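# Flip the small gear and mesh it with the big gear

## Task

The small gear currently sits inverted between the two centres of the tester, with its teeth higher than those of the big gear. Turn it over so it is right side up and mount it so it meshes with the big gear; it only counts if it stays there by itself once the robot is not holding it. Finally open the gripper and withdraw the arm(s) away from the parts.

## Robot and tools

ROBOT. Two arms, left_arm and right_arm, each ending in a parallel two-finger gripper. Bases in the scene frame: left_arm at (+0.015, +0.272, 0) m, right_arm at (+0.040, -0.317, 0) m, both yawed very slightly (quat_wxyz about (1, 0, 0, -0.016)). The names are labels only; left_arm sits on the +y side. Joint ranges in rad, base to wrist: waist -2.618 to 3.054, shoulder 0 to 3.142, elbow 0 to 3.142, wrist pitch -1.571 to 1.571, wrist yaw -1.571 to 1.571, wrist roll -2.094 to 2.094. An elbow cannot go fully straight.

FRAMES. Scene frame: origin on the table surface midway between the arms, +z up, +x outward over the table. Each gripper has its own axes: fingers point along its +z, and they close and open along its y. The reported end_effector_position is the spot between the finger pads, roughly 1 cm short of the fingertips. Printed positions can be slightly wrong, more so at long reach.

execute_actions(actions). actions is a list of actions; each action is a table of at most 15 rows, each row lasting one control step (1/30 s). If a table has fewer than 15 rows, its final row repeats until 15 steps pass. Every row holds 14 numbers in [-1, 1], always for both arms: left_arm dx, dy, dz, rx, ry, rz, opening, then right_arm in the same order. dx to rz are an offset (not a pose) from where that gripper measured at the start of the action, expressed in the gripper's own axes; every row in the table refers back to that same start, so rows are not cumulative. For the first action in a call, the start is the pose last reported in this scene. Scale: 1.0 equals 0.6 m for dx, dy, dz and 180 degrees for the rotation; rx, ry, rz form one rotation vector. opening is absolute, not an offset: +1 is fully open (0.094 m), -1 is shut. An empty list only returns the current state and images.

Per control step, the commanded pose is limited to within 70 mm and 16 degrees of the measured pose; the controller favours position over orientation if it cannot do both. After an action the arm only continues to its last limited pose, so large moves need several actions.

move(target, speed, blocking). target is a single 14-number row laid out as above: offsets in each gripper's own axes, measured from the pose in the latest result that showed one, same scale, plus absolute openings. Each gripper travels in a straight line, all paths finishing together, lasting 0.5 to 10 s (longer paths are cut at 10 s). Rotation takes the shorter way. speed is m/s, 0.002 to 0.5, default 0.25; turning tops out at twice that value in rad/s. Paths ignore obstacles and the other arm; grippers can lag, wander, or overshoot the speed, especially with an extended arm. Faster contact and aiming further past the contact mean harder impact. Openings are sent when the move starts. blocking=false returns after 0.5 s while motion continues; then use wait (e.g. wait(0)) or stop before sending new actions or moves. The result adds a 'move:' line with the ending (done, off_target, moving, held, fault), any limits (paced = pose was clipped; held = some steps were blocked, after which the arm may jump faster), and each gripper's distance to its target.

wait(seconds): 0 to 10; arms keep their last command, and a running move continues. stop(): brakes a running move; it needs braking distance, and fingers keep moving. zoom_image(camera, region): camera is cam_high, cam_low, cam_left_wrist or cam_right_wrist; region [x0, y0, x1, y1] in image pixels from the top-left, at most 504 by 504. read_manual(section): only 'licences'. finished_scene(scene): ends the current scene by its number; irreversible.

RESULTS. The state line gives, per arm, end_effector_position (m) and end_effector_quat_wxyz in the scene frame. 'Hand target' lines show where the controller is currently steering each gripper. grip_measured is the finger opening on the command scale; the last value of Joint positions is the opening in metres (each may be off by about 1 mm). 'pose unreachable' means the clearance check altered or blocked that arm's command. Step readings list positions at some steps; HELD marks steps where an arm's command was held back. MOTOR HOT warns above 75 °C; OVER-TEMPERATURE FAULT or FAULT lines mean an arm stopped (at 100 °C it goes limp and falls). Images come in the order cam_high, cam_low, cam_left_wrist, cam_right_wrist, each 504x504; cam_high views from high on the +y side, cam_low from low on the -y side. Calibration lines list changed camera numbers.

PRACTICE. Arms tend to sag and finish a centimetre or more low. To keep an arm still, in the first call of a reply command the offset returning it to the desired pose, then zeros afterwards, aiming higher if it still droops. To grip, command an opening about 0.03 under grip_measured (less for a lighter hold); pads exert roughly 50 to 62 N, less on very thin parts, with a brief spike at first contact. The robot keeps executing your last command while you think. Loads heat motors, so do not hold things longer than needed.

AVOID. Knocking or placing anything off the table, letting the arms collide or press each other, dropping or slipping the gear, slamming into parts, and very hard pushes. Brief external tugs on held parts or pushes on loose ones may occur.

Each tool is called as name([rows], argument=value, ...), one row to a line, values as JSON.

## Session

execute_actions(actions=[])

Scene clock: 0.00 s.
left_arm: end_effector_position=(+0.2478, -0.1722, +0.2771) grip_measured=+1.000 end_effector_quat_wxyz=(-0.228, +0.018, +0.763, -0.604) | right_arm: end_effector_position=(+0.2314, -0.2789, +0.2532) grip_measured=+1.000 end_effector_quat_wxyz=(+0.203, -0.552, +0.762, -0.271)
Joint positions: left_arm=[-0.725  1.868  1.489 -0.054  1.163 -1.508  0.094] | right_arm=[ 0.736  0.93   1.206 -1.431  0.569 -0.671  0.094]
Joint velocities: left_arm=[ 0.007 -0.002 -0.012  0.007 -0.007 -0.022  0.   ] | right_arm=[-0.002 -0.012  0.007 -0.007  0.037  0.051  0.   ]
Hand target (left_arm): +0.246, -0.171, +0.289; -0.219, +0.033, +0.758, -0.613
Hand target (right_arm): +0.232, -0.280, +0.258; +0.210, -0.547, +0.763, -0.273

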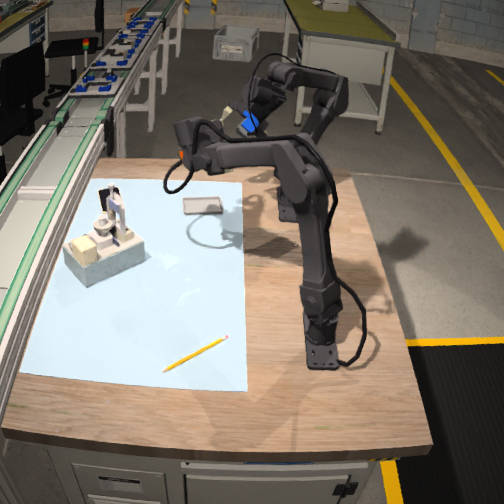

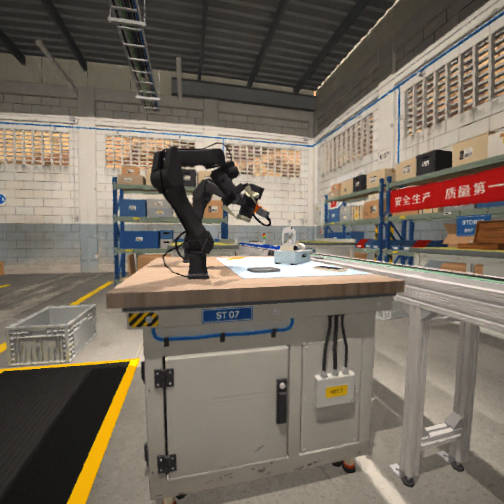

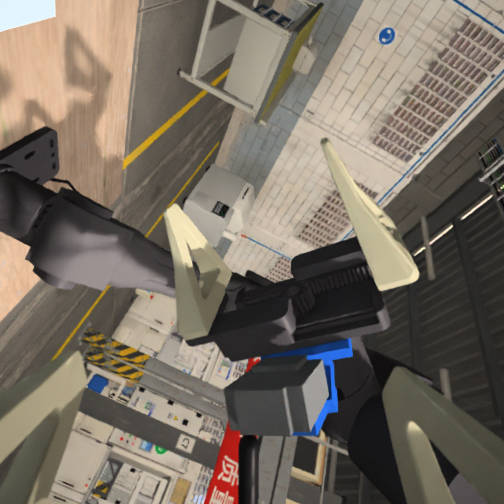

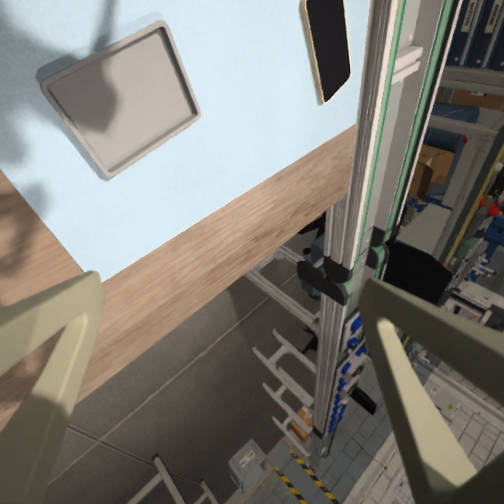

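zoom_image(camera="cam_high", region=[50, 170, 170, 290])

zoom_image(camera="cam_low", region=[250, 210, 330, 280])

Region (50, 170, 170, 290) of cam_high's 504x504 image, scaled by 4.200, with more detail than that image has.

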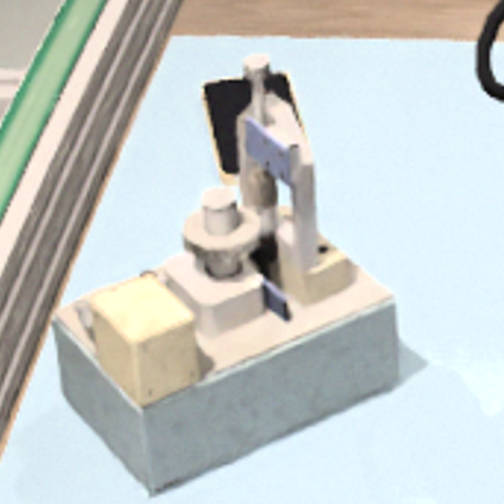

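Region (250, 210, 330, 280) of cam_low's 504x504 image, scaled by 6.300, with more detail than that image has; it fills the top 441 rows of this view, and the rest is white.

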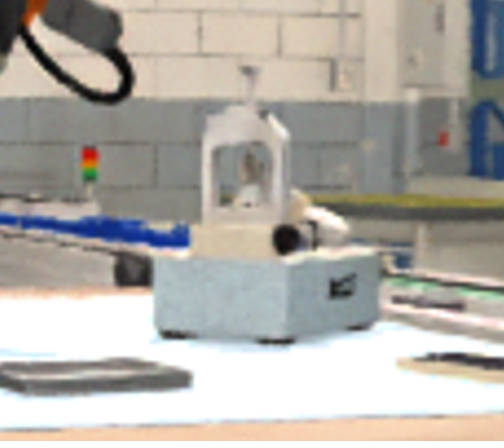

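move(target=[0.009,0.24,-0.55,-0.229,-0.411,0.473,1, 0,0,0,0,0,0,1], speed=0.3)

move(target=[0,0,0,0,0,0,1, -0.223,-0.06,0.16,-0.019,-0.395,0.302,1], speed=0.3)

Scene clock: 6.10 s.
left_arm: end_effector_position=(+0.3330, +0.1704, +0.1996) grip_measured=+1.000 end_effector_quat_wxyz=(+0.663, +0.224, +0.679, -0.223) | right_arm: end_effector_position=(+0.2314, -0.2789, +0.2532) grip_measured=+1.000 end_effector_quat_wxyz=(+0.203, -0.552, +0.762, -0.271)
Joint positions: left_arm=[0.054 1.11  0.233 0.85  0.662 0.011 0.094] | right_arm=[ 0.736  0.93   1.206 -1.431  0.569 -0.671  0.094]
Joint velocities: left_arm=[ 0.002 -0.002  0.007 -0.066  0.007 -0.022  0.   ] | right_arm=[-0.002 -0.002  0.017  0.066 -0.007 -0.007  0.   ]
Hand target (left_arm): +0.333, +0.173, +0.198; +0.666, +0.222, +0.677, -0.222
Hand target (right_arm): +0.231, -0.279, +0.253; +0.203, -0.552, +0.762, -0.271
Off the commanded pose (left_arm): 0.004 m, 1 deg.
Off the commanded pose (right_arm): 0.000 m, 0 deg.
move: done
camera_calibration (this result's frames):
cam_left_wrist: T_world_to_cam=[[-0.611981, -0.78406, 0.103582, 0.314237], [-0.468768, 0.254124, -0.845978, 0.323636], [0.636974, -0.566278, -0.523061, 0.0756345], [0, 0, 0, 1]] pos_world=[0.29584, 0.206967, 0.280801]

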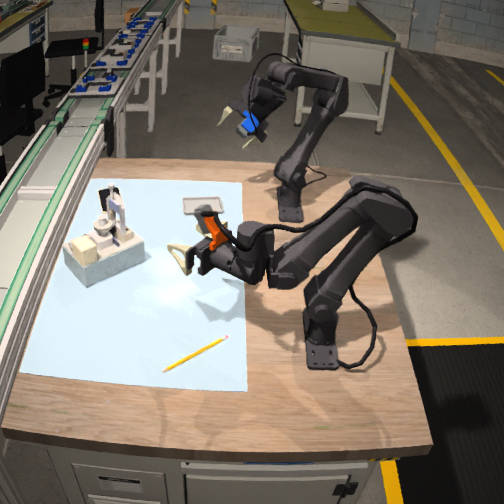

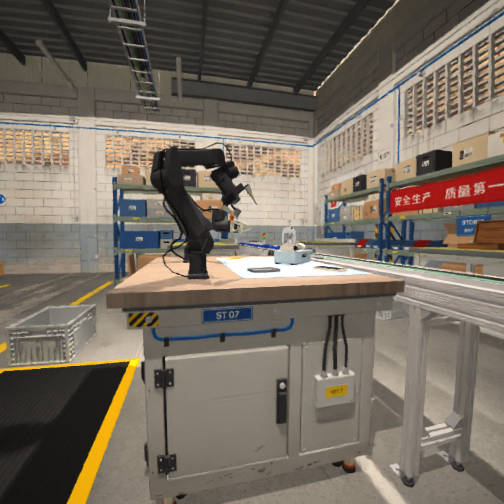

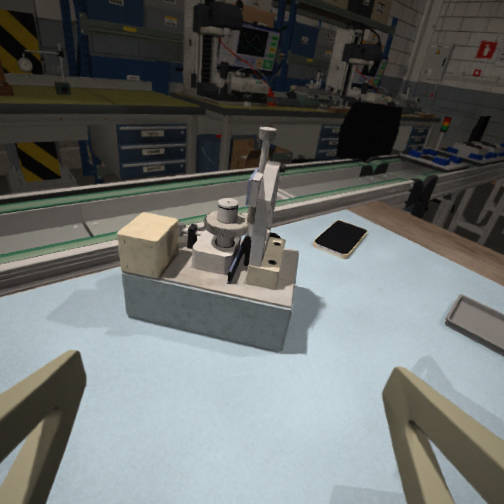

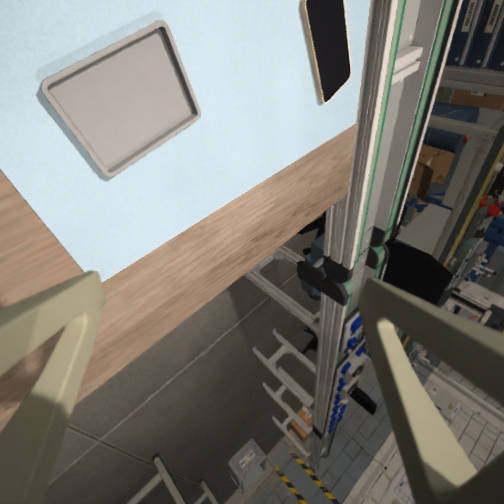

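Scene clock: 9.67 s.
left_arm: end_effector_position=(+0.3330, +0.1704, +0.1996) grip_measured=+1.000 end_effector_quat_wxyz=(+0.663, +0.224, +0.679, -0.223) | right_arm: end_effector_position=(+0.3575, -0.1814, +0.2082) grip_measured=+1.000 end_effector_quat_wxyz=(+0.674, -0.229, +0.668, +0.216)
Joint positions: left_arm=[0.054 1.11  0.233 0.85  0.662 0.011 0.094] | right_arm=[ 0.192  1.106  0.244  0.864 -0.479 -0.018  0.094]
Joint velocities: left_arm=[-0.002  0.002  0.002 -0.037 -0.051 -0.022  0.   ] | right_arm=[-0.012  0.017 -0.007 -0.007  0.007 -0.007  0.   ]
Hand target (left_arm): +0.333, +0.170, +0.200; +0.663, +0.224, +0.679, -0.223
Hand target (right_arm): +0.356, -0.179, +0.202; +0.669, -0.226, +0.672, +0.222
Off the commanded pose (left_arm): 0.000 m, 0 deg.
Off the commanded pose (right_arm): 0.005 m, 1 deg.
move: done
camera_calibration (this result's frames):
cam_left_wrist: T_world_to_cam=[[-0.611981, -0.78406, 0.103582, 0.314237], [-0.468768, 0.254124, -0.845978, 0.323636], [0.636974, -0.566278, -0.523061, 0.0756345], [0, 0, 0, 1]] pos_world=[0.29584, 0.206967, 0.280801]
cam_right_wrist: T_world_to_cam=[[0.535576, -0.838395, 0.10125, -0.373172], [-0.414137, -0.365241, -0.833721, 0.270478], [0.735968, 0.404589, -0.542824, 0.0213578], [0, 0, 0, 1]] pos_world=[0.296158, -0.222717, 0.27488]

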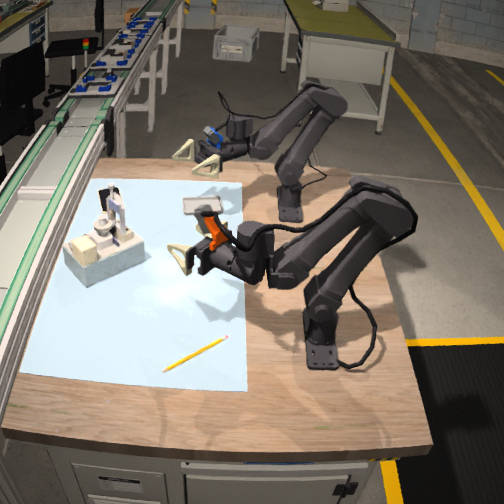

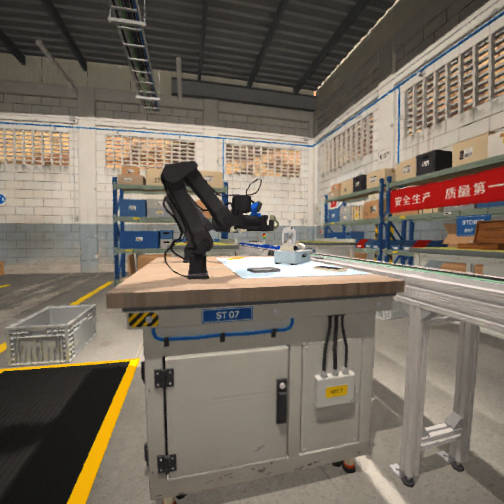

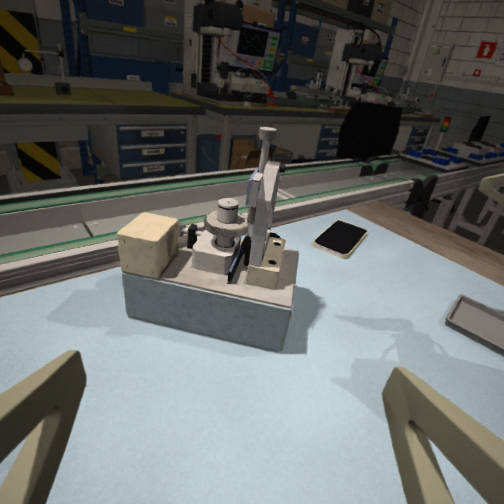

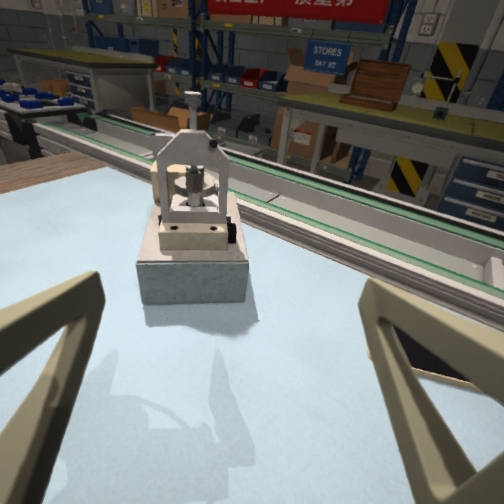

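zoom_image(camera="cam_right_wrist", region=[110, 80, 290, 260])

zoom_image(camera="cam_left_wrist", region=[110, 115, 310, 315])

Region (110, 80, 290, 260) of cam_right_wrist's 504x504 image, scaled by 2.800, with more detail than that image has.

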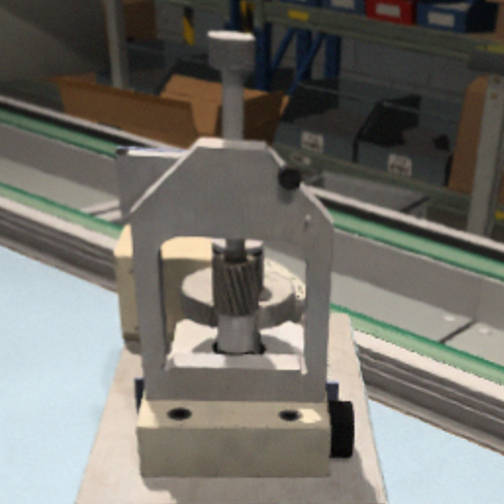

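Region (110, 115, 310, 315) of cam_left_wrist's 504x504 image, scaled by 2.520, with more detail than that image has.

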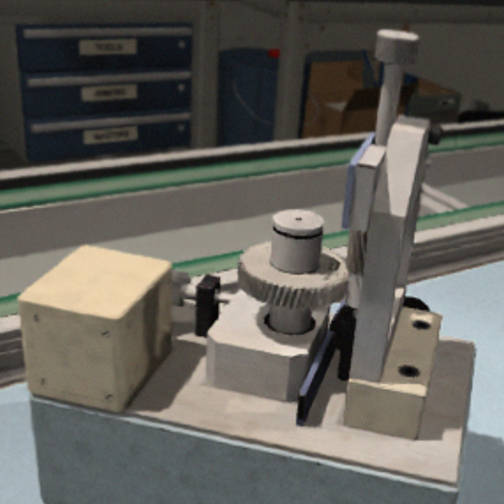

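move(target=[-0.167,0.1,0.313,0,0.22,0,1, 0,0,0,0,0,0,1], speed=0.3)

Scene clock: 12.43 s.
left_arm: end_effector_position=(+0.5178, +0.1085, +0.2855) grip_measured=+1.000 end_effector_quat_wxyz=(+0.385, +0.286, +0.867, -0.133) | right_arm: end_effector_position=(+0.3575, -0.1814, +0.2087) grip_measured=+1.000 end_effector_quat_wxyz=(+0.675, -0.228, +0.668, +0.216)
Joint positions: left_arm=[-0.177  1.968  2.101 -0.917  0.323  0.293  0.094] | right_arm=[ 0.192  1.106  0.243  0.867 -0.479 -0.018  0.094]
Joint velocities: left_arm=[-0.007 -0.012 -0.002  0.037 -0.007  0.022  0.   ] | right_arm=[-0.007  0.002 -0.007 -0.022 -0.022 -0.051  0.   ]
Hand target (left_arm): +0.517, +0.104, +0.295; +0.393, +0.293, +0.862, -0.132
Hand target (right_arm): +0.358, -0.181, +0.208; +0.674, -0.228, +0.668, +0.216
Off the commanded pose (left_arm): 0.011 m, 1 deg.
Off the commanded pose (right_arm): 0.001 m, 0 deg.
move: off_target (left_arm)
camera_calibration (this result's frames):
cam_left_wrist: T_world_to_cam=[[-0.55668, -0.824943, 0.0978555, 0.347317], [-0.807787, 0.510049, -0.295516, 0.489312], [0.193873, -0.243555, -0.950313, 0.284166], [0, 0, 0, 1]] pos_world=[0.533513, 0.106154, 0.38066]
cam_right_wrist: T_world_to_cam=[[0.535357, -0.838499, 0.101546, -0.373206], [-0.412317, -0.364374, -0.835001, 0.270668], [0.737149, 0.405154, -0.540798, 0.0209498], [0, 0, 0, 1]] pos_world=[0.295956, -0.222796, 0.275235]

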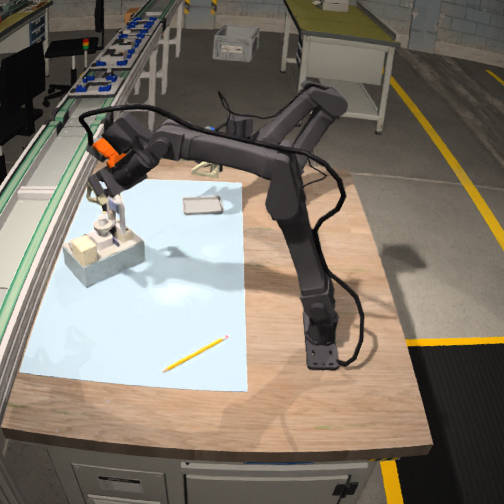

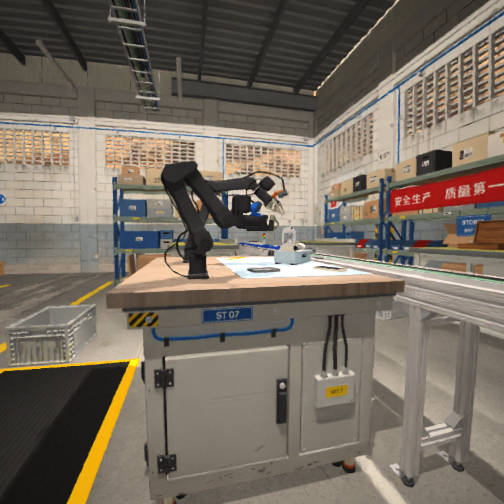

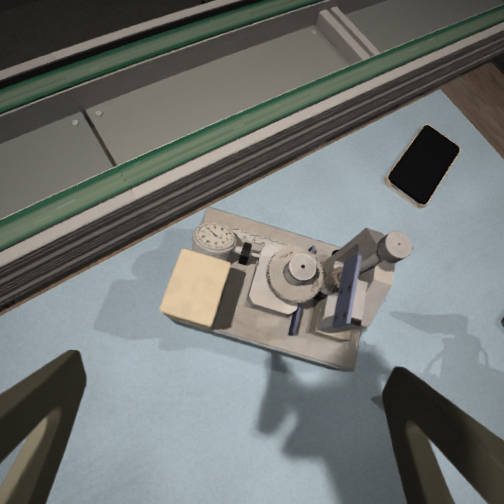

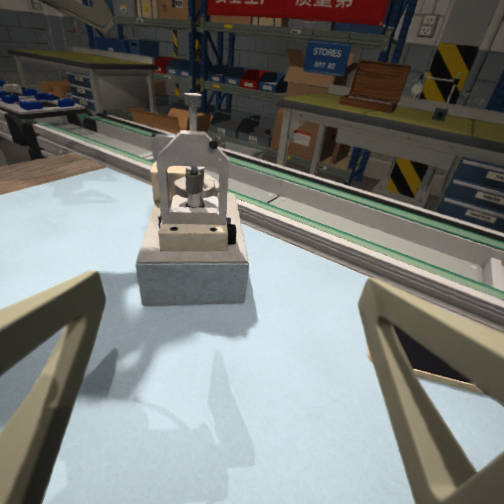

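zoom_image(camera="cam_left_wrist", region=[150, 190, 420, 380])

Region (150, 190, 420, 380) of cam_left_wrist's 504x504 image, scaled by 1.867, with more detail than that image has; it fills the top 355 rows of this view, and the rest is white.

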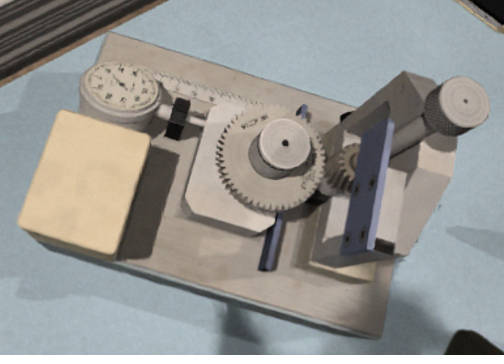

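move(target=[0,0,0,0,0,0,1, 0.115,0.035,0.198,-0.026,0,0,-0.3], speed=0.2)

Scene clock: 15.13 s.
left_arm: end_effector_position=(+0.5174, +0.1086, +0.2850) grip_measured=+1.000 end_effector_quat_wxyz=(+0.384, +0.286, +0.868, -0.133) | right_arm: end_effector_position=(+0.4352, -0.1003, +0.1290) grip_measured=-0.297 end_effector_quat_wxyz=(+0.653, -0.254, +0.670, +0.243)
Joint positions: left_arm=[-0.177  1.968  2.101 -0.919  0.323  0.293  0.094] | right_arm=[ 0.391  1.911  0.512  1.369 -0.358 -0.018  0.033]
Joint velocities: left_arm=[ 0.012  0.002 -0.012 -0.007 -0.022 -0.066  0.   ] | right_arm=[ 0.022 -0.017  0.007 -0.007 -0.051  0.007 -0.   ]
Hand target (left_arm): +0.518, +0.108, +0.286; +0.385, +0.286, +0.867, -0.133
Hand target (right_arm): +0.440, -0.095, +0.139; +0.665, -0.254, +0.658, +0.245
Off the commanded pose (left_arm): 0.001 m, 0 deg.
Off the commanded pose (right_arm): 0.014 m, 2 deg.
move: off_target (right_arm)
camera_calibration (this result's frames):
cam_left_wrist: T_world_to_cam=[[-0.556434, -0.825054, 0.0983203, 0.347012], [-0.808496, 0.510344, -0.293057, 0.488395], [0.19161, -0.242558, -0.951026, 0.285106], [0, 0, 0, 1]] pos_world=[0.533326, 0.106209, 0.380152]
cam_right_wrist: T_world_to_cam=[[0.603038, -0.792512, 0.0909434, -0.36224], [-0.409862, -0.405625, -0.816995, 0.258181], [0.684367, 0.455405, -0.569428, -0.080567], [0, 0, 0, 1]] pos_world=[0.3794, -0.145664, 0.197999]

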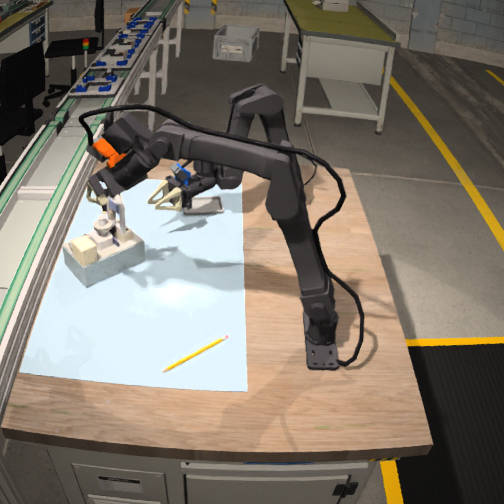

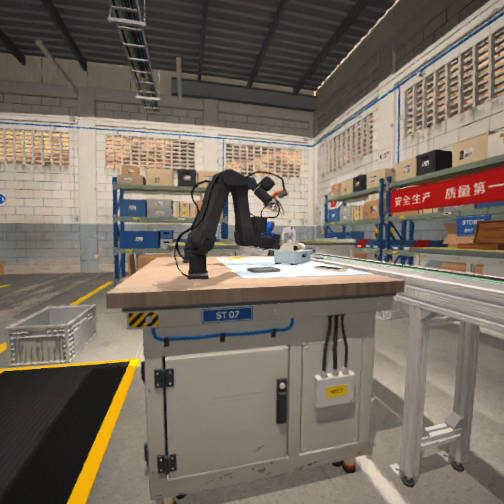

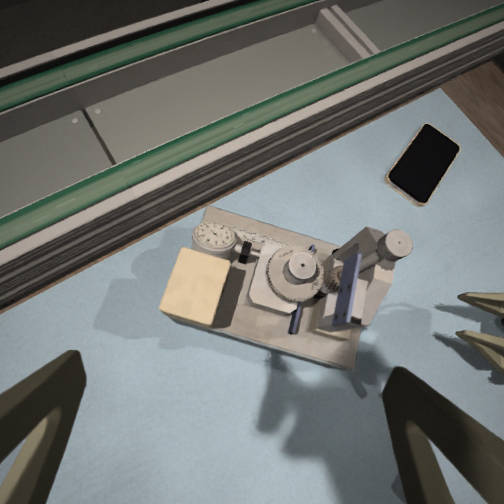

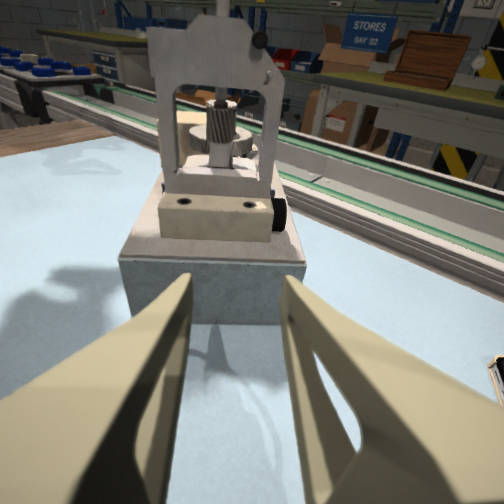

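move(target=[0,0,0,0,0,0,1, -0.025,0.008,0.1,0,-0.01,0,-0.3], speed=0.1)

zoom_image(camera="cam_low", region=[240, 200, 330, 270])

Scene clock: 16.63 s.
left_arm: end_effector_position=(+0.5174, +0.1086, +0.2850) grip_measured=+1.000 end_effector_quat_wxyz=(+0.384, +0.286, +0.868, -0.133) | right_arm: end_effector_position=(+0.4726, -0.0628, +0.1367) grip_measured=-0.297 end_effector_quat_wxyz=(+0.660, -0.253, +0.664, +0.243)
Joint positions: left_arm=[-0.177  1.968  2.101 -0.919  0.323  0.293  0.094] | right_arm=[ 0.459  2.009  0.721  1.278 -0.29  -0.014  0.033]
Joint velocities: left_arm=[-0.007 -0.007  0.012 -0.022  0.022 -0.007  0.   ] | right_arm=[ 0.002 -0.017 -0.007 -0.037 -0.007  0.022 -0.   ]
Hand target (left_arm): +0.517, +0.109, +0.285; +0.384, +0.286, +0.868, -0.133
Hand target (right_arm): +0.477, -0.057, +0.142; +0.664, -0.250, +0.660, +0.248
Off the commanded pose (left_arm): 0.000 m, 0 deg.
Off the commanded pose (right_arm): 0.009 m, 1 deg.
move: done
camera_calibration (this result's frames):
cam_left_wrist: T_world_to_cam=[[-0.556434, -0.825054, 0.0983203, 0.347012], [-0.808496, 0.510344, -0.293057, 0.488395], [0.19161, -0.242558, -0.951026, 0.285106], [0, 0, 0, 1]] pos_world=[0.533326, 0.106209, 0.380152]
cam_right_wrist: T_world_to_cam=[[0.600508, -0.794114, 0.0936686, -0.354999], [-0.396337, -0.397337, -0.827672, 0.290568], [0.694483, 0.459899, -0.55334, -0.125559], [0, 0, 0, 1]] pos_world=[0.415541, -0.108712, 0.20427]

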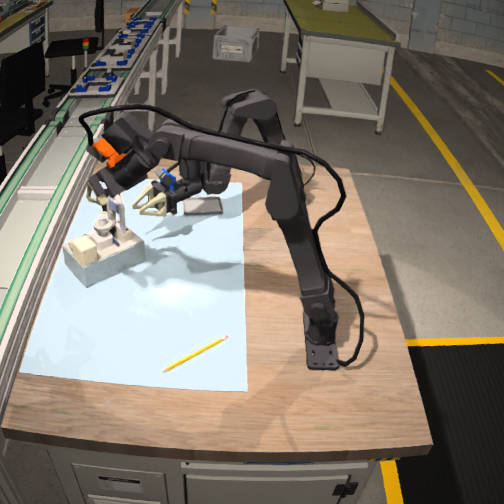

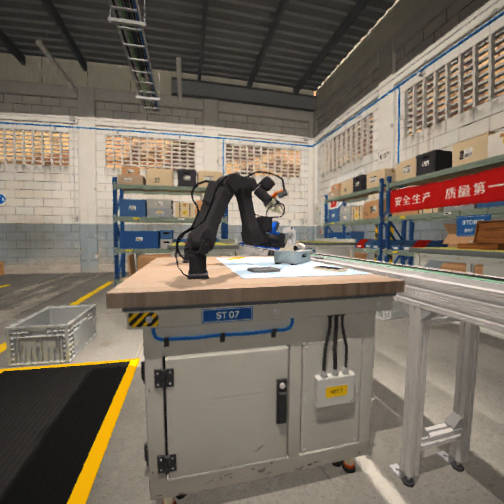

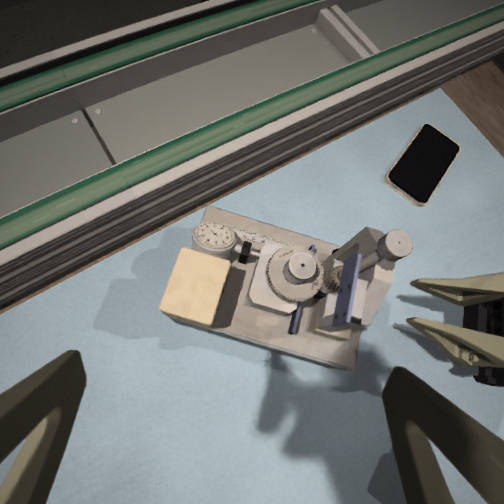

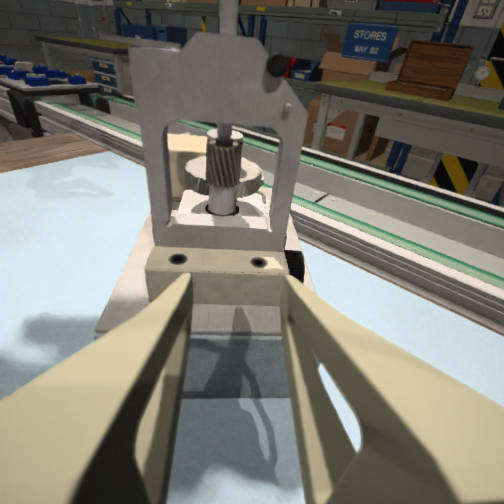

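Region (240, 200, 330, 270) of cam_low's 504x504 image, scaled by 5.600, with more detail than that image has.

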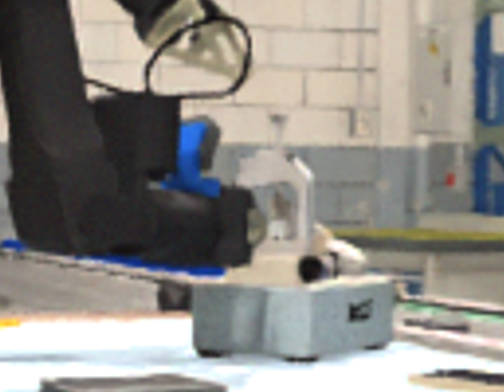

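move(target=[0,0,0,0,0,0,1, -0.025,0.012,0.06,0,0,0,-0.35], speed=0.05)

zoom_image(camera="cam_high", region=[70, 160, 190, 260])

Scene clock: 18.27 s.
left_arm: end_effector_position=(+0.5174, +0.1086, +0.2850) grip_measured=+1.000 end_effector_quat_wxyz=(+0.384, +0.286, +0.868, -0.133) | right_arm: end_effector_position=(+0.4907, -0.0402, +0.1454) grip_measured=-0.347 end_effector_quat_wxyz=(+0.656, -0.253, +0.668, +0.242)
Joint positions: left_arm=[-0.177  1.968  2.101 -0.919  0.323  0.293  0.094] | right_arm=[ 0.497  2.029  0.842  1.165 -0.25  -0.014  0.031]
Joint velocities: left_arm=[-0.007  0.007 -0.007 -0.066 -0.037 -0.022  0.   ] | right_arm=[ 0.012  0.012 -0.007 -0.081 -0.051  0.007  0.001]
Hand target (left_arm): +0.517, +0.109, +0.285; +0.384, +0.286, +0.868, -0.133
Hand target (right_arm): +0.495, -0.033, +0.151; +0.660, -0.253, +0.664, +0.244
Off the commanded pose (left_arm): 0.000 m, 0 deg.
Off the commanded pose (right_arm): 0.010 m, 1 deg.
move: done
camera_calibration (this result's frames):
cam_left_wrist: T_world_to_cam=[[-0.556434, -0.825054, 0.0983203, 0.347012], [-0.808496, 0.510344, -0.293057, 0.488395], [0.19161, -0.242558, -0.951026, 0.285106], [0, 0, 0, 1]] pos_world=[0.533326, 0.106209, 0.380152]
cam_right_wrist: T_world_to_cam=[[0.59996, -0.794729, 0.0919401, -0.348258], [-0.405664, -0.401253, -0.821239, 0.317474], [0.689554, 0.455414, -0.563129, -0.140044], [0, 0, 0, 1]] pos_world=[0.434297, -0.0856055, 0.213878]

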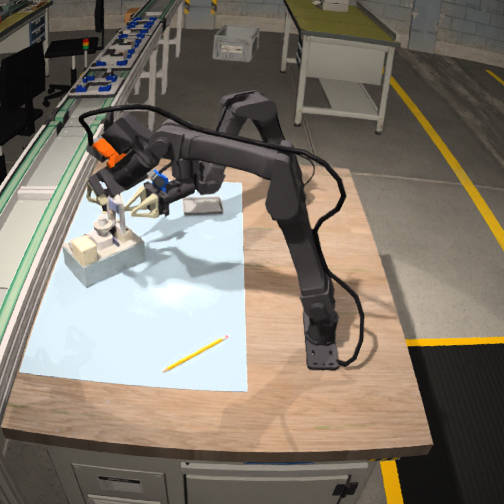

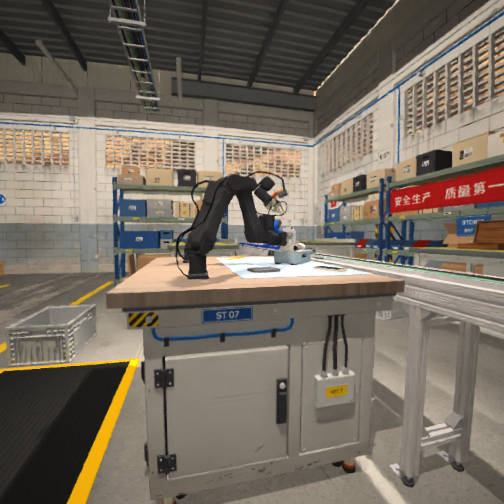

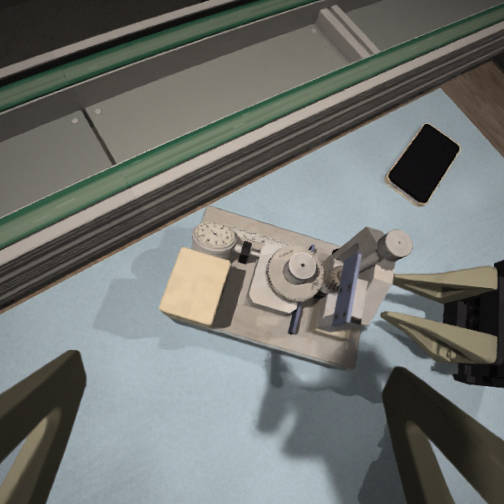

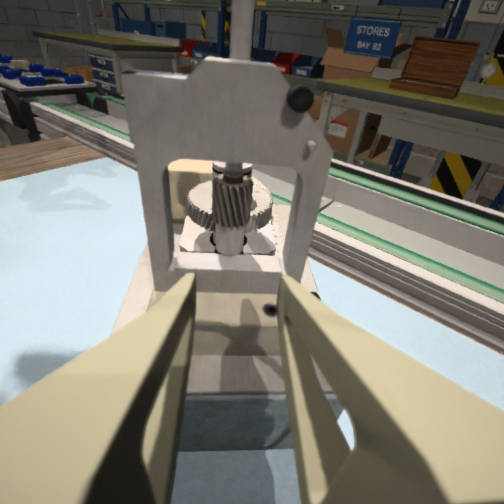

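Region (70, 160, 190, 260) of cam_high's 504x504 image, scaled by 4.200, with more detail than that image has.

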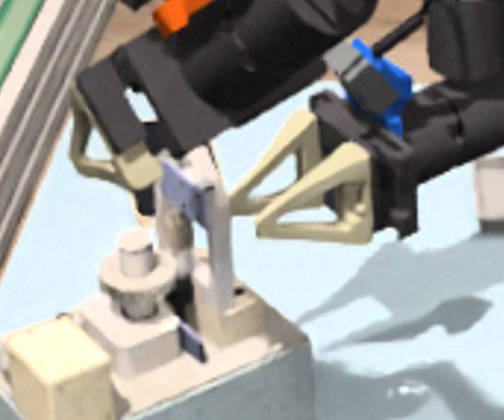

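move(target=[0,0,0,0,0,0,1, -0.02,0.003,0.075,0,-0.005,0,-0.35], speed=0.04)

zoom_image(camera="cam_high", region=[70, 160, 190, 260])

Scene clock: 20.40 s.
left_arm: end_effector_position=(+0.5174, +0.1086, +0.2850) grip_measured=+1.000 end_effector_quat_wxyz=(+0.384, +0.286, +0.868, -0.133) | right_arm: end_effector_position=(+0.5199, -0.0165, +0.1488) grip_measured=-0.347 end_effector_quat_wxyz=(+0.657, -0.252, +0.668, +0.241)
Joint positions: left_arm=[-0.177  1.968  2.101 -0.919  0.323  0.293  0.094] | right_arm=[ 0.518  2.112  1.013  1.077 -0.226 -0.014  0.031]
Joint velocities: left_arm=[-0.007 -0.007 -0.017  0.051  0.007  0.007  0.   ] | right_arm=[-0.007  0.007 -0.002 -0.007 -0.007 -0.037  0.   ]
Hand target (left_arm): +0.517, +0.109, +0.285; +0.384, +0.286, +0.868, -0.133
Hand target (right_arm): +0.523, -0.009, +0.156; +0.662, -0.251, +0.663, +0.245
Off the commanded pose (left_arm): 0.000 m, 0 deg.
Off the commanded pose (right_arm): 0.011 m, 1 deg.
move: off_target (right_arm)
camera_calibration (this result's frames):
cam_left_wrist: T_world_to_cam=[[-0.556434, -0.825054, 0.0983203, 0.347012], [-0.808496, 0.510344, -0.293057, 0.488395], [0.19161, -0.242558, -0.951026, 0.285106], [0, 0, 0, 1]] pos_world=[0.533326, 0.106209, 0.380152]
cam_right_wrist: T_world_to_cam=[[0.597787, -0.796298, 0.0925223, -0.346258], [-0.406255, -0.400413, -0.821356, 0.341887], [0.691092, 0.453409, -0.562862, -0.169956], [0, 0, 0, 1]] pos_world=[0.463337, -0.061769, 0.217186]

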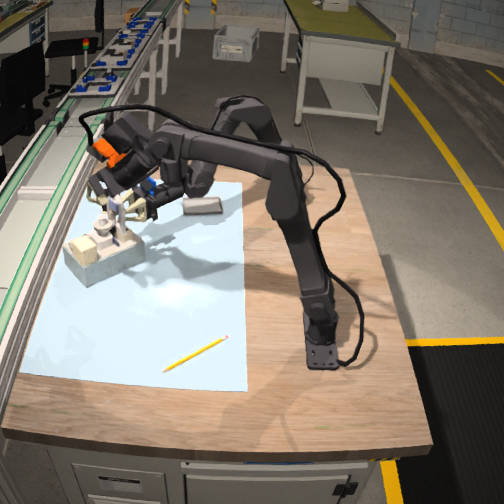

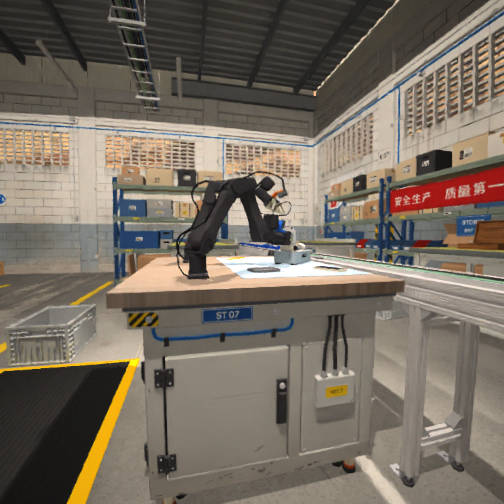

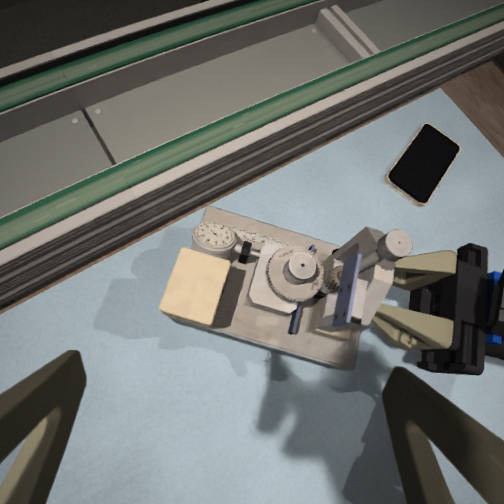

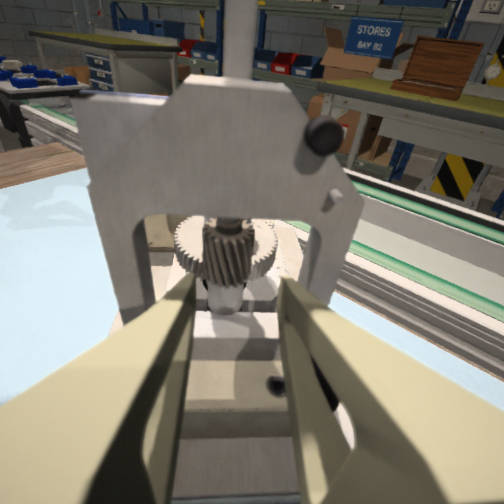

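Region (70, 160, 190, 260) of cam_high's 504x504 image, scaled by 4.200, with more detail than that image has.

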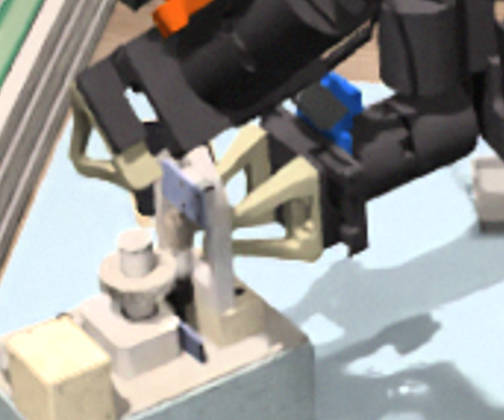

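move(target=[0,0,0,0,0,0,1, -0.025,0.011,0.012,0,-0.005,0,-0.35], speed=0.03)

move(target=[0,0,0,0,0,0,1, -0.011,0.004,0.03,0,-0.005,0,-0.35], speed=0.03)

Scene clock: 21.57 s.
left_arm: end_effector_position=(+0.5174, +0.1086, +0.2850) grip_measured=+1.000 end_effector_quat_wxyz=(+0.384, +0.286, +0.868, -0.133) | right_arm: end_effector_position=(+0.5179, -0.0131, +0.1425) grip_measured=-0.347 end_effector_quat_wxyz=(+0.648, -0.253, +0.677, +0.240)
Joint positions: left_arm=[-0.177  1.968  2.101 -0.919  0.323  0.293  0.094] | right_arm=[ 0.529  2.112  1.013  1.053 -0.214 -0.014  0.031]
Joint velocities: left_arm=[ 0.012  0.017 -0.017 -0.037  0.037 -0.11   0.   ] | right_arm=[ 0.012  0.022  0.002 -0.022  0.051 -0.007 -0.   ]
Hand target (left_arm): +0.517, +0.109, +0.285; +0.384, +0.286, +0.868, -0.133
Hand target (right_arm): +0.520, -0.007, +0.164; +0.662, -0.250, +0.663, +0.244
Off the commanded pose (left_arm): 0.000 m, 0 deg.
Off the commanded pose (right_arm): 0.022 m, 2 deg.
move: off_target (right_arm)
camera_calibration (this result's frames):
cam_left_wrist: T_world_to_cam=[[-0.556434, -0.825054, 0.0983203, 0.347012], [-0.808496, 0.510344, -0.293057, 0.488395], [0.19161, -0.242558, -0.951026, 0.285106], [0, 0, 0, 1]] pos_world=[0.533326, 0.106209, 0.380152]
cam_right_wrist: T_world_to_cam=[[0.598878, -0.795866, 0.0891224, -0.341812], [-0.424627, -0.409924, -0.807251, 0.344658], [0.678997, 0.445601, -0.58344, -0.164548], [0, 0, 0, 1]] pos_world=[0.462783, -0.0574302, 0.212685]

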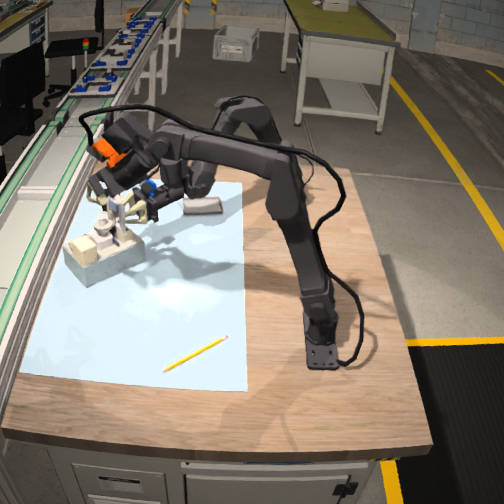

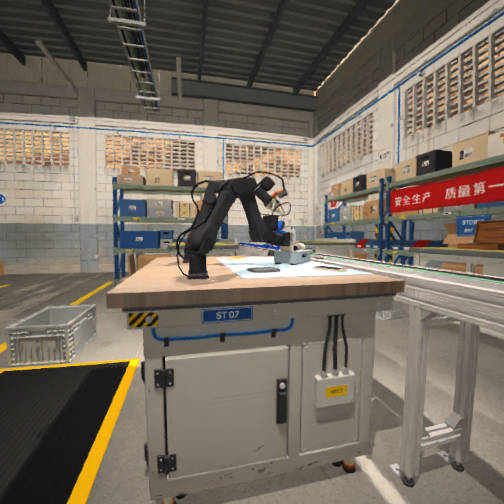

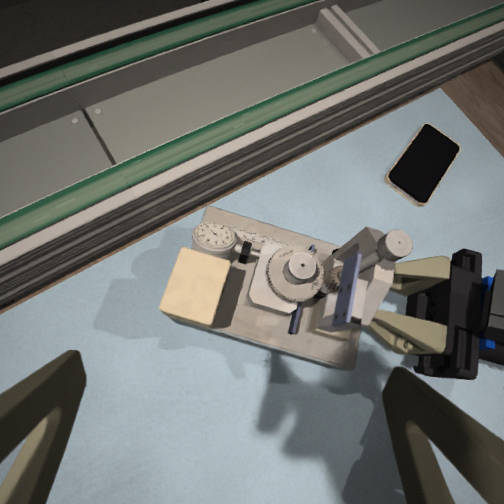

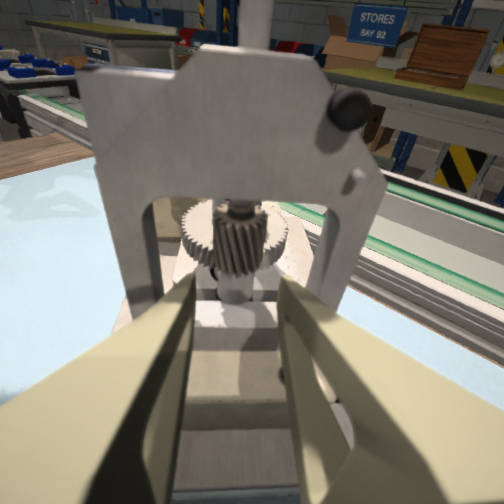

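Scene clock: 22.47 s.
left_arm: end_effector_position=(+0.5174, +0.1086, +0.2850) grip_measured=+1.000 end_effector_quat_wxyz=(+0.384, +0.286, +0.868, -0.133) | right_arm: end_effector_position=(+0.5279, -0.0089, +0.1416) grip_measured=-0.347 end_effector_quat_wxyz=(+0.650, -0.251, +0.677, +0.238)
Joint positions: left_arm=[-0.177  1.968  2.101 -0.919  0.323  0.293  0.094] | right_arm=[ 0.529  2.144  1.062  1.039 -0.208 -0.013  0.031]
Joint velocities: left_arm=[-0.007 -0.007 -0.002  0.037 -0.037 -0.022  0.   ] | right_arm=[ 0.007  0.002  0.002  0.022 -0.051 -0.037 -0.   ]
Hand target (left_arm): +0.517, +0.109, +0.285; +0.384, +0.286, +0.868, -0.133
Hand target (right_arm): +0.530, +0.000, +0.148; +0.653, -0.251, +0.672, +0.242
Off the commanded pose (left_arm): 0.000 m, 0 deg.
Off the commanded pose (right_arm): 0.012 m, 1 deg.
move: off_target (right_arm)
camera_calibration (this result's frames):
cam_left_wrist: T_world_to_cam=[[-0.556434, -0.825054, 0.0983203, 0.347012], [-0.808496, 0.510344, -0.293057, 0.488395], [0.19161, -0.242558, -0.951026, 0.285106], [0, 0, 0, 1]] pos_world=[0.533326, 0.106209, 0.380152]
cam_right_wrist: T_world_to_cam=[[0.593742, -0.799662, 0.0895044, -0.341737], [-0.424778, -0.405962, -0.809171, 0.350331], [0.683399, 0.442419, -0.580716, -0.176435], [0, 0, 0, 1]] pos_world=[0.472292, -0.0529948, 0.211607]

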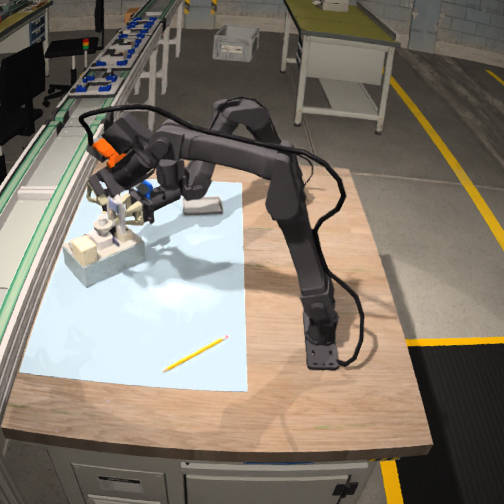

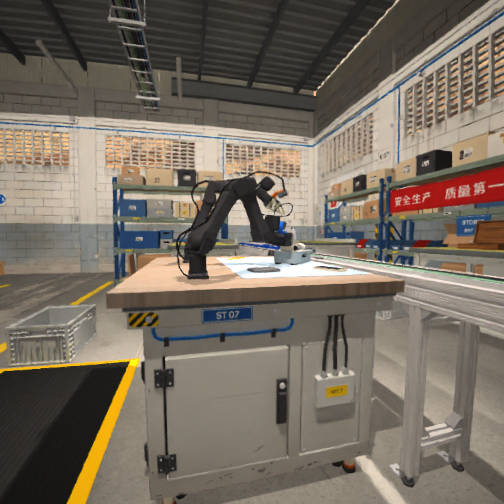

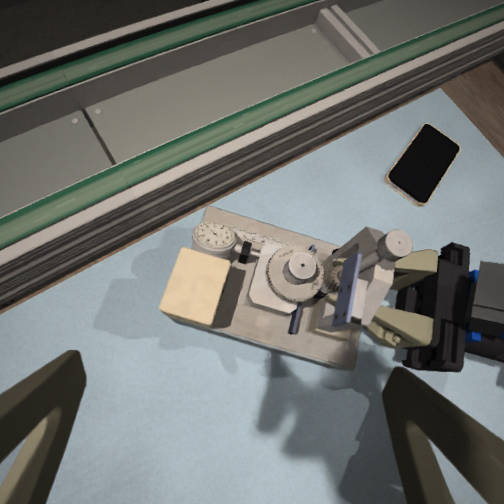

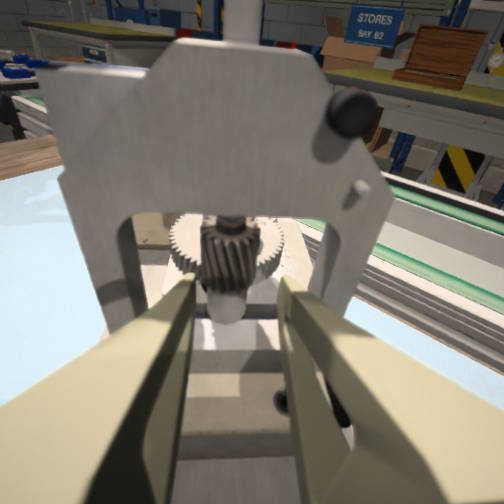

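move(target=[0,0,0,0,0,0,1, -0.03,0.01,0.005,0,-0.024,0,-0.35], speed=0.03)

Scene clock: 24.13 s.
left_arm: end_effector_position=(+0.5174, +0.1086, +0.2850) grip_measured=+1.000 end_effector_quat_wxyz=(+0.384, +0.286, +0.868, -0.133) | right_arm: end_effector_position=(+0.5289, -0.0098, +0.1565) grip_measured=-0.347 end_effector_quat_wxyz=(+0.671, -0.243, +0.657, +0.240)
Joint positions: left_arm=[-0.177  1.968  2.101 -0.919  0.323  0.293  0.094] | right_arm=[ 0.529  2.144  1.062  1.099 -0.2   -0.007  0.031]
Joint velocities: left_arm=[ 0.002 -0.002  0.007  0.007  0.051 -0.066  0.   ] | right_arm=[ 0.012 -0.002 -0.017 -0.007 -0.081 -0.022  0.   ]
Hand target (left_arm): +0.517, +0.109, +0.285; +0.384, +0.286, +0.868, -0.133
Hand target (right_arm): +0.526, -0.002, +0.159; +0.675, -0.242, +0.652, +0.247
Off the commanded pose (left_arm): 0.000 m, 0 deg.
Off the commanded pose (right_arm): 0.009 m, 1 deg.
move: done
camera_calibration (this result's frames):
cam_left_wrist: T_world_to_cam=[[-0.556434, -0.825054, 0.0983203, 0.347012], [-0.808496, 0.510344, -0.293057, 0.488395], [0.19161, -0.242558, -0.951026, 0.285106], [0, 0, 0, 1]] pos_world=[0.533326, 0.106209, 0.380152]
cam_right_wrist: T_world_to_cam=[[0.58338, -0.807014, 0.0916277, -0.339303], [-0.386842, -0.37528, -0.842329, 0.34784], [0.714157, 0.455953, -0.531118, -0.192006], [0, 0, 0, 1]] pos_world=[0.469624, -0.0557387, 0.222107]

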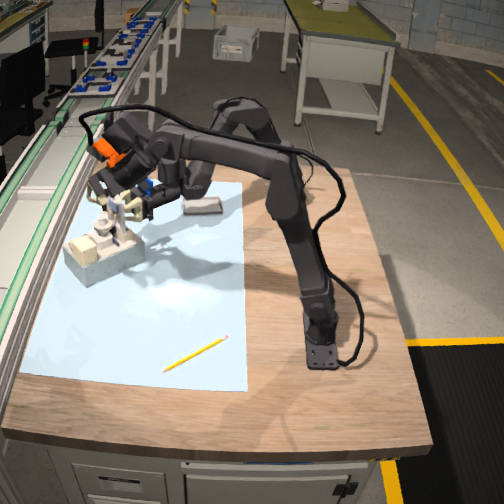

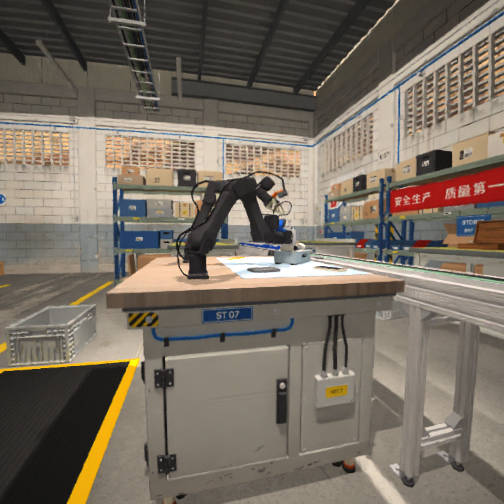

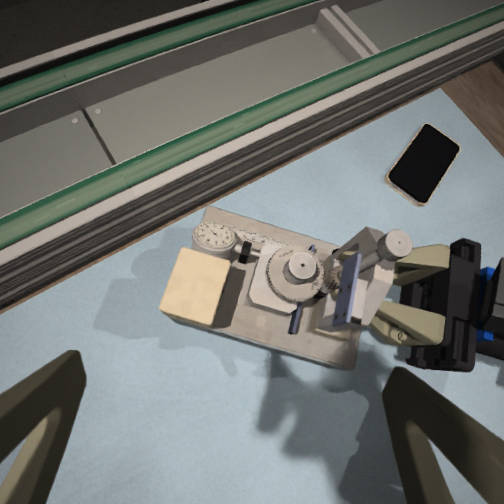

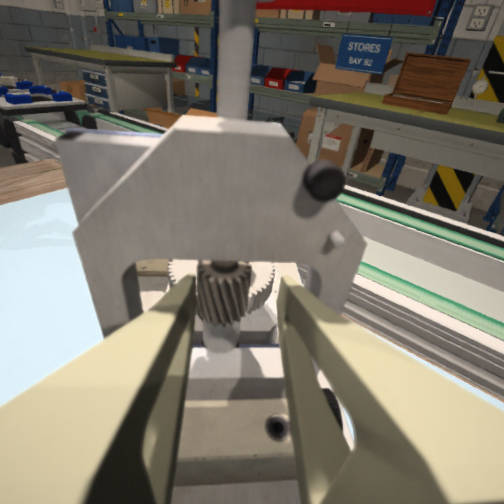

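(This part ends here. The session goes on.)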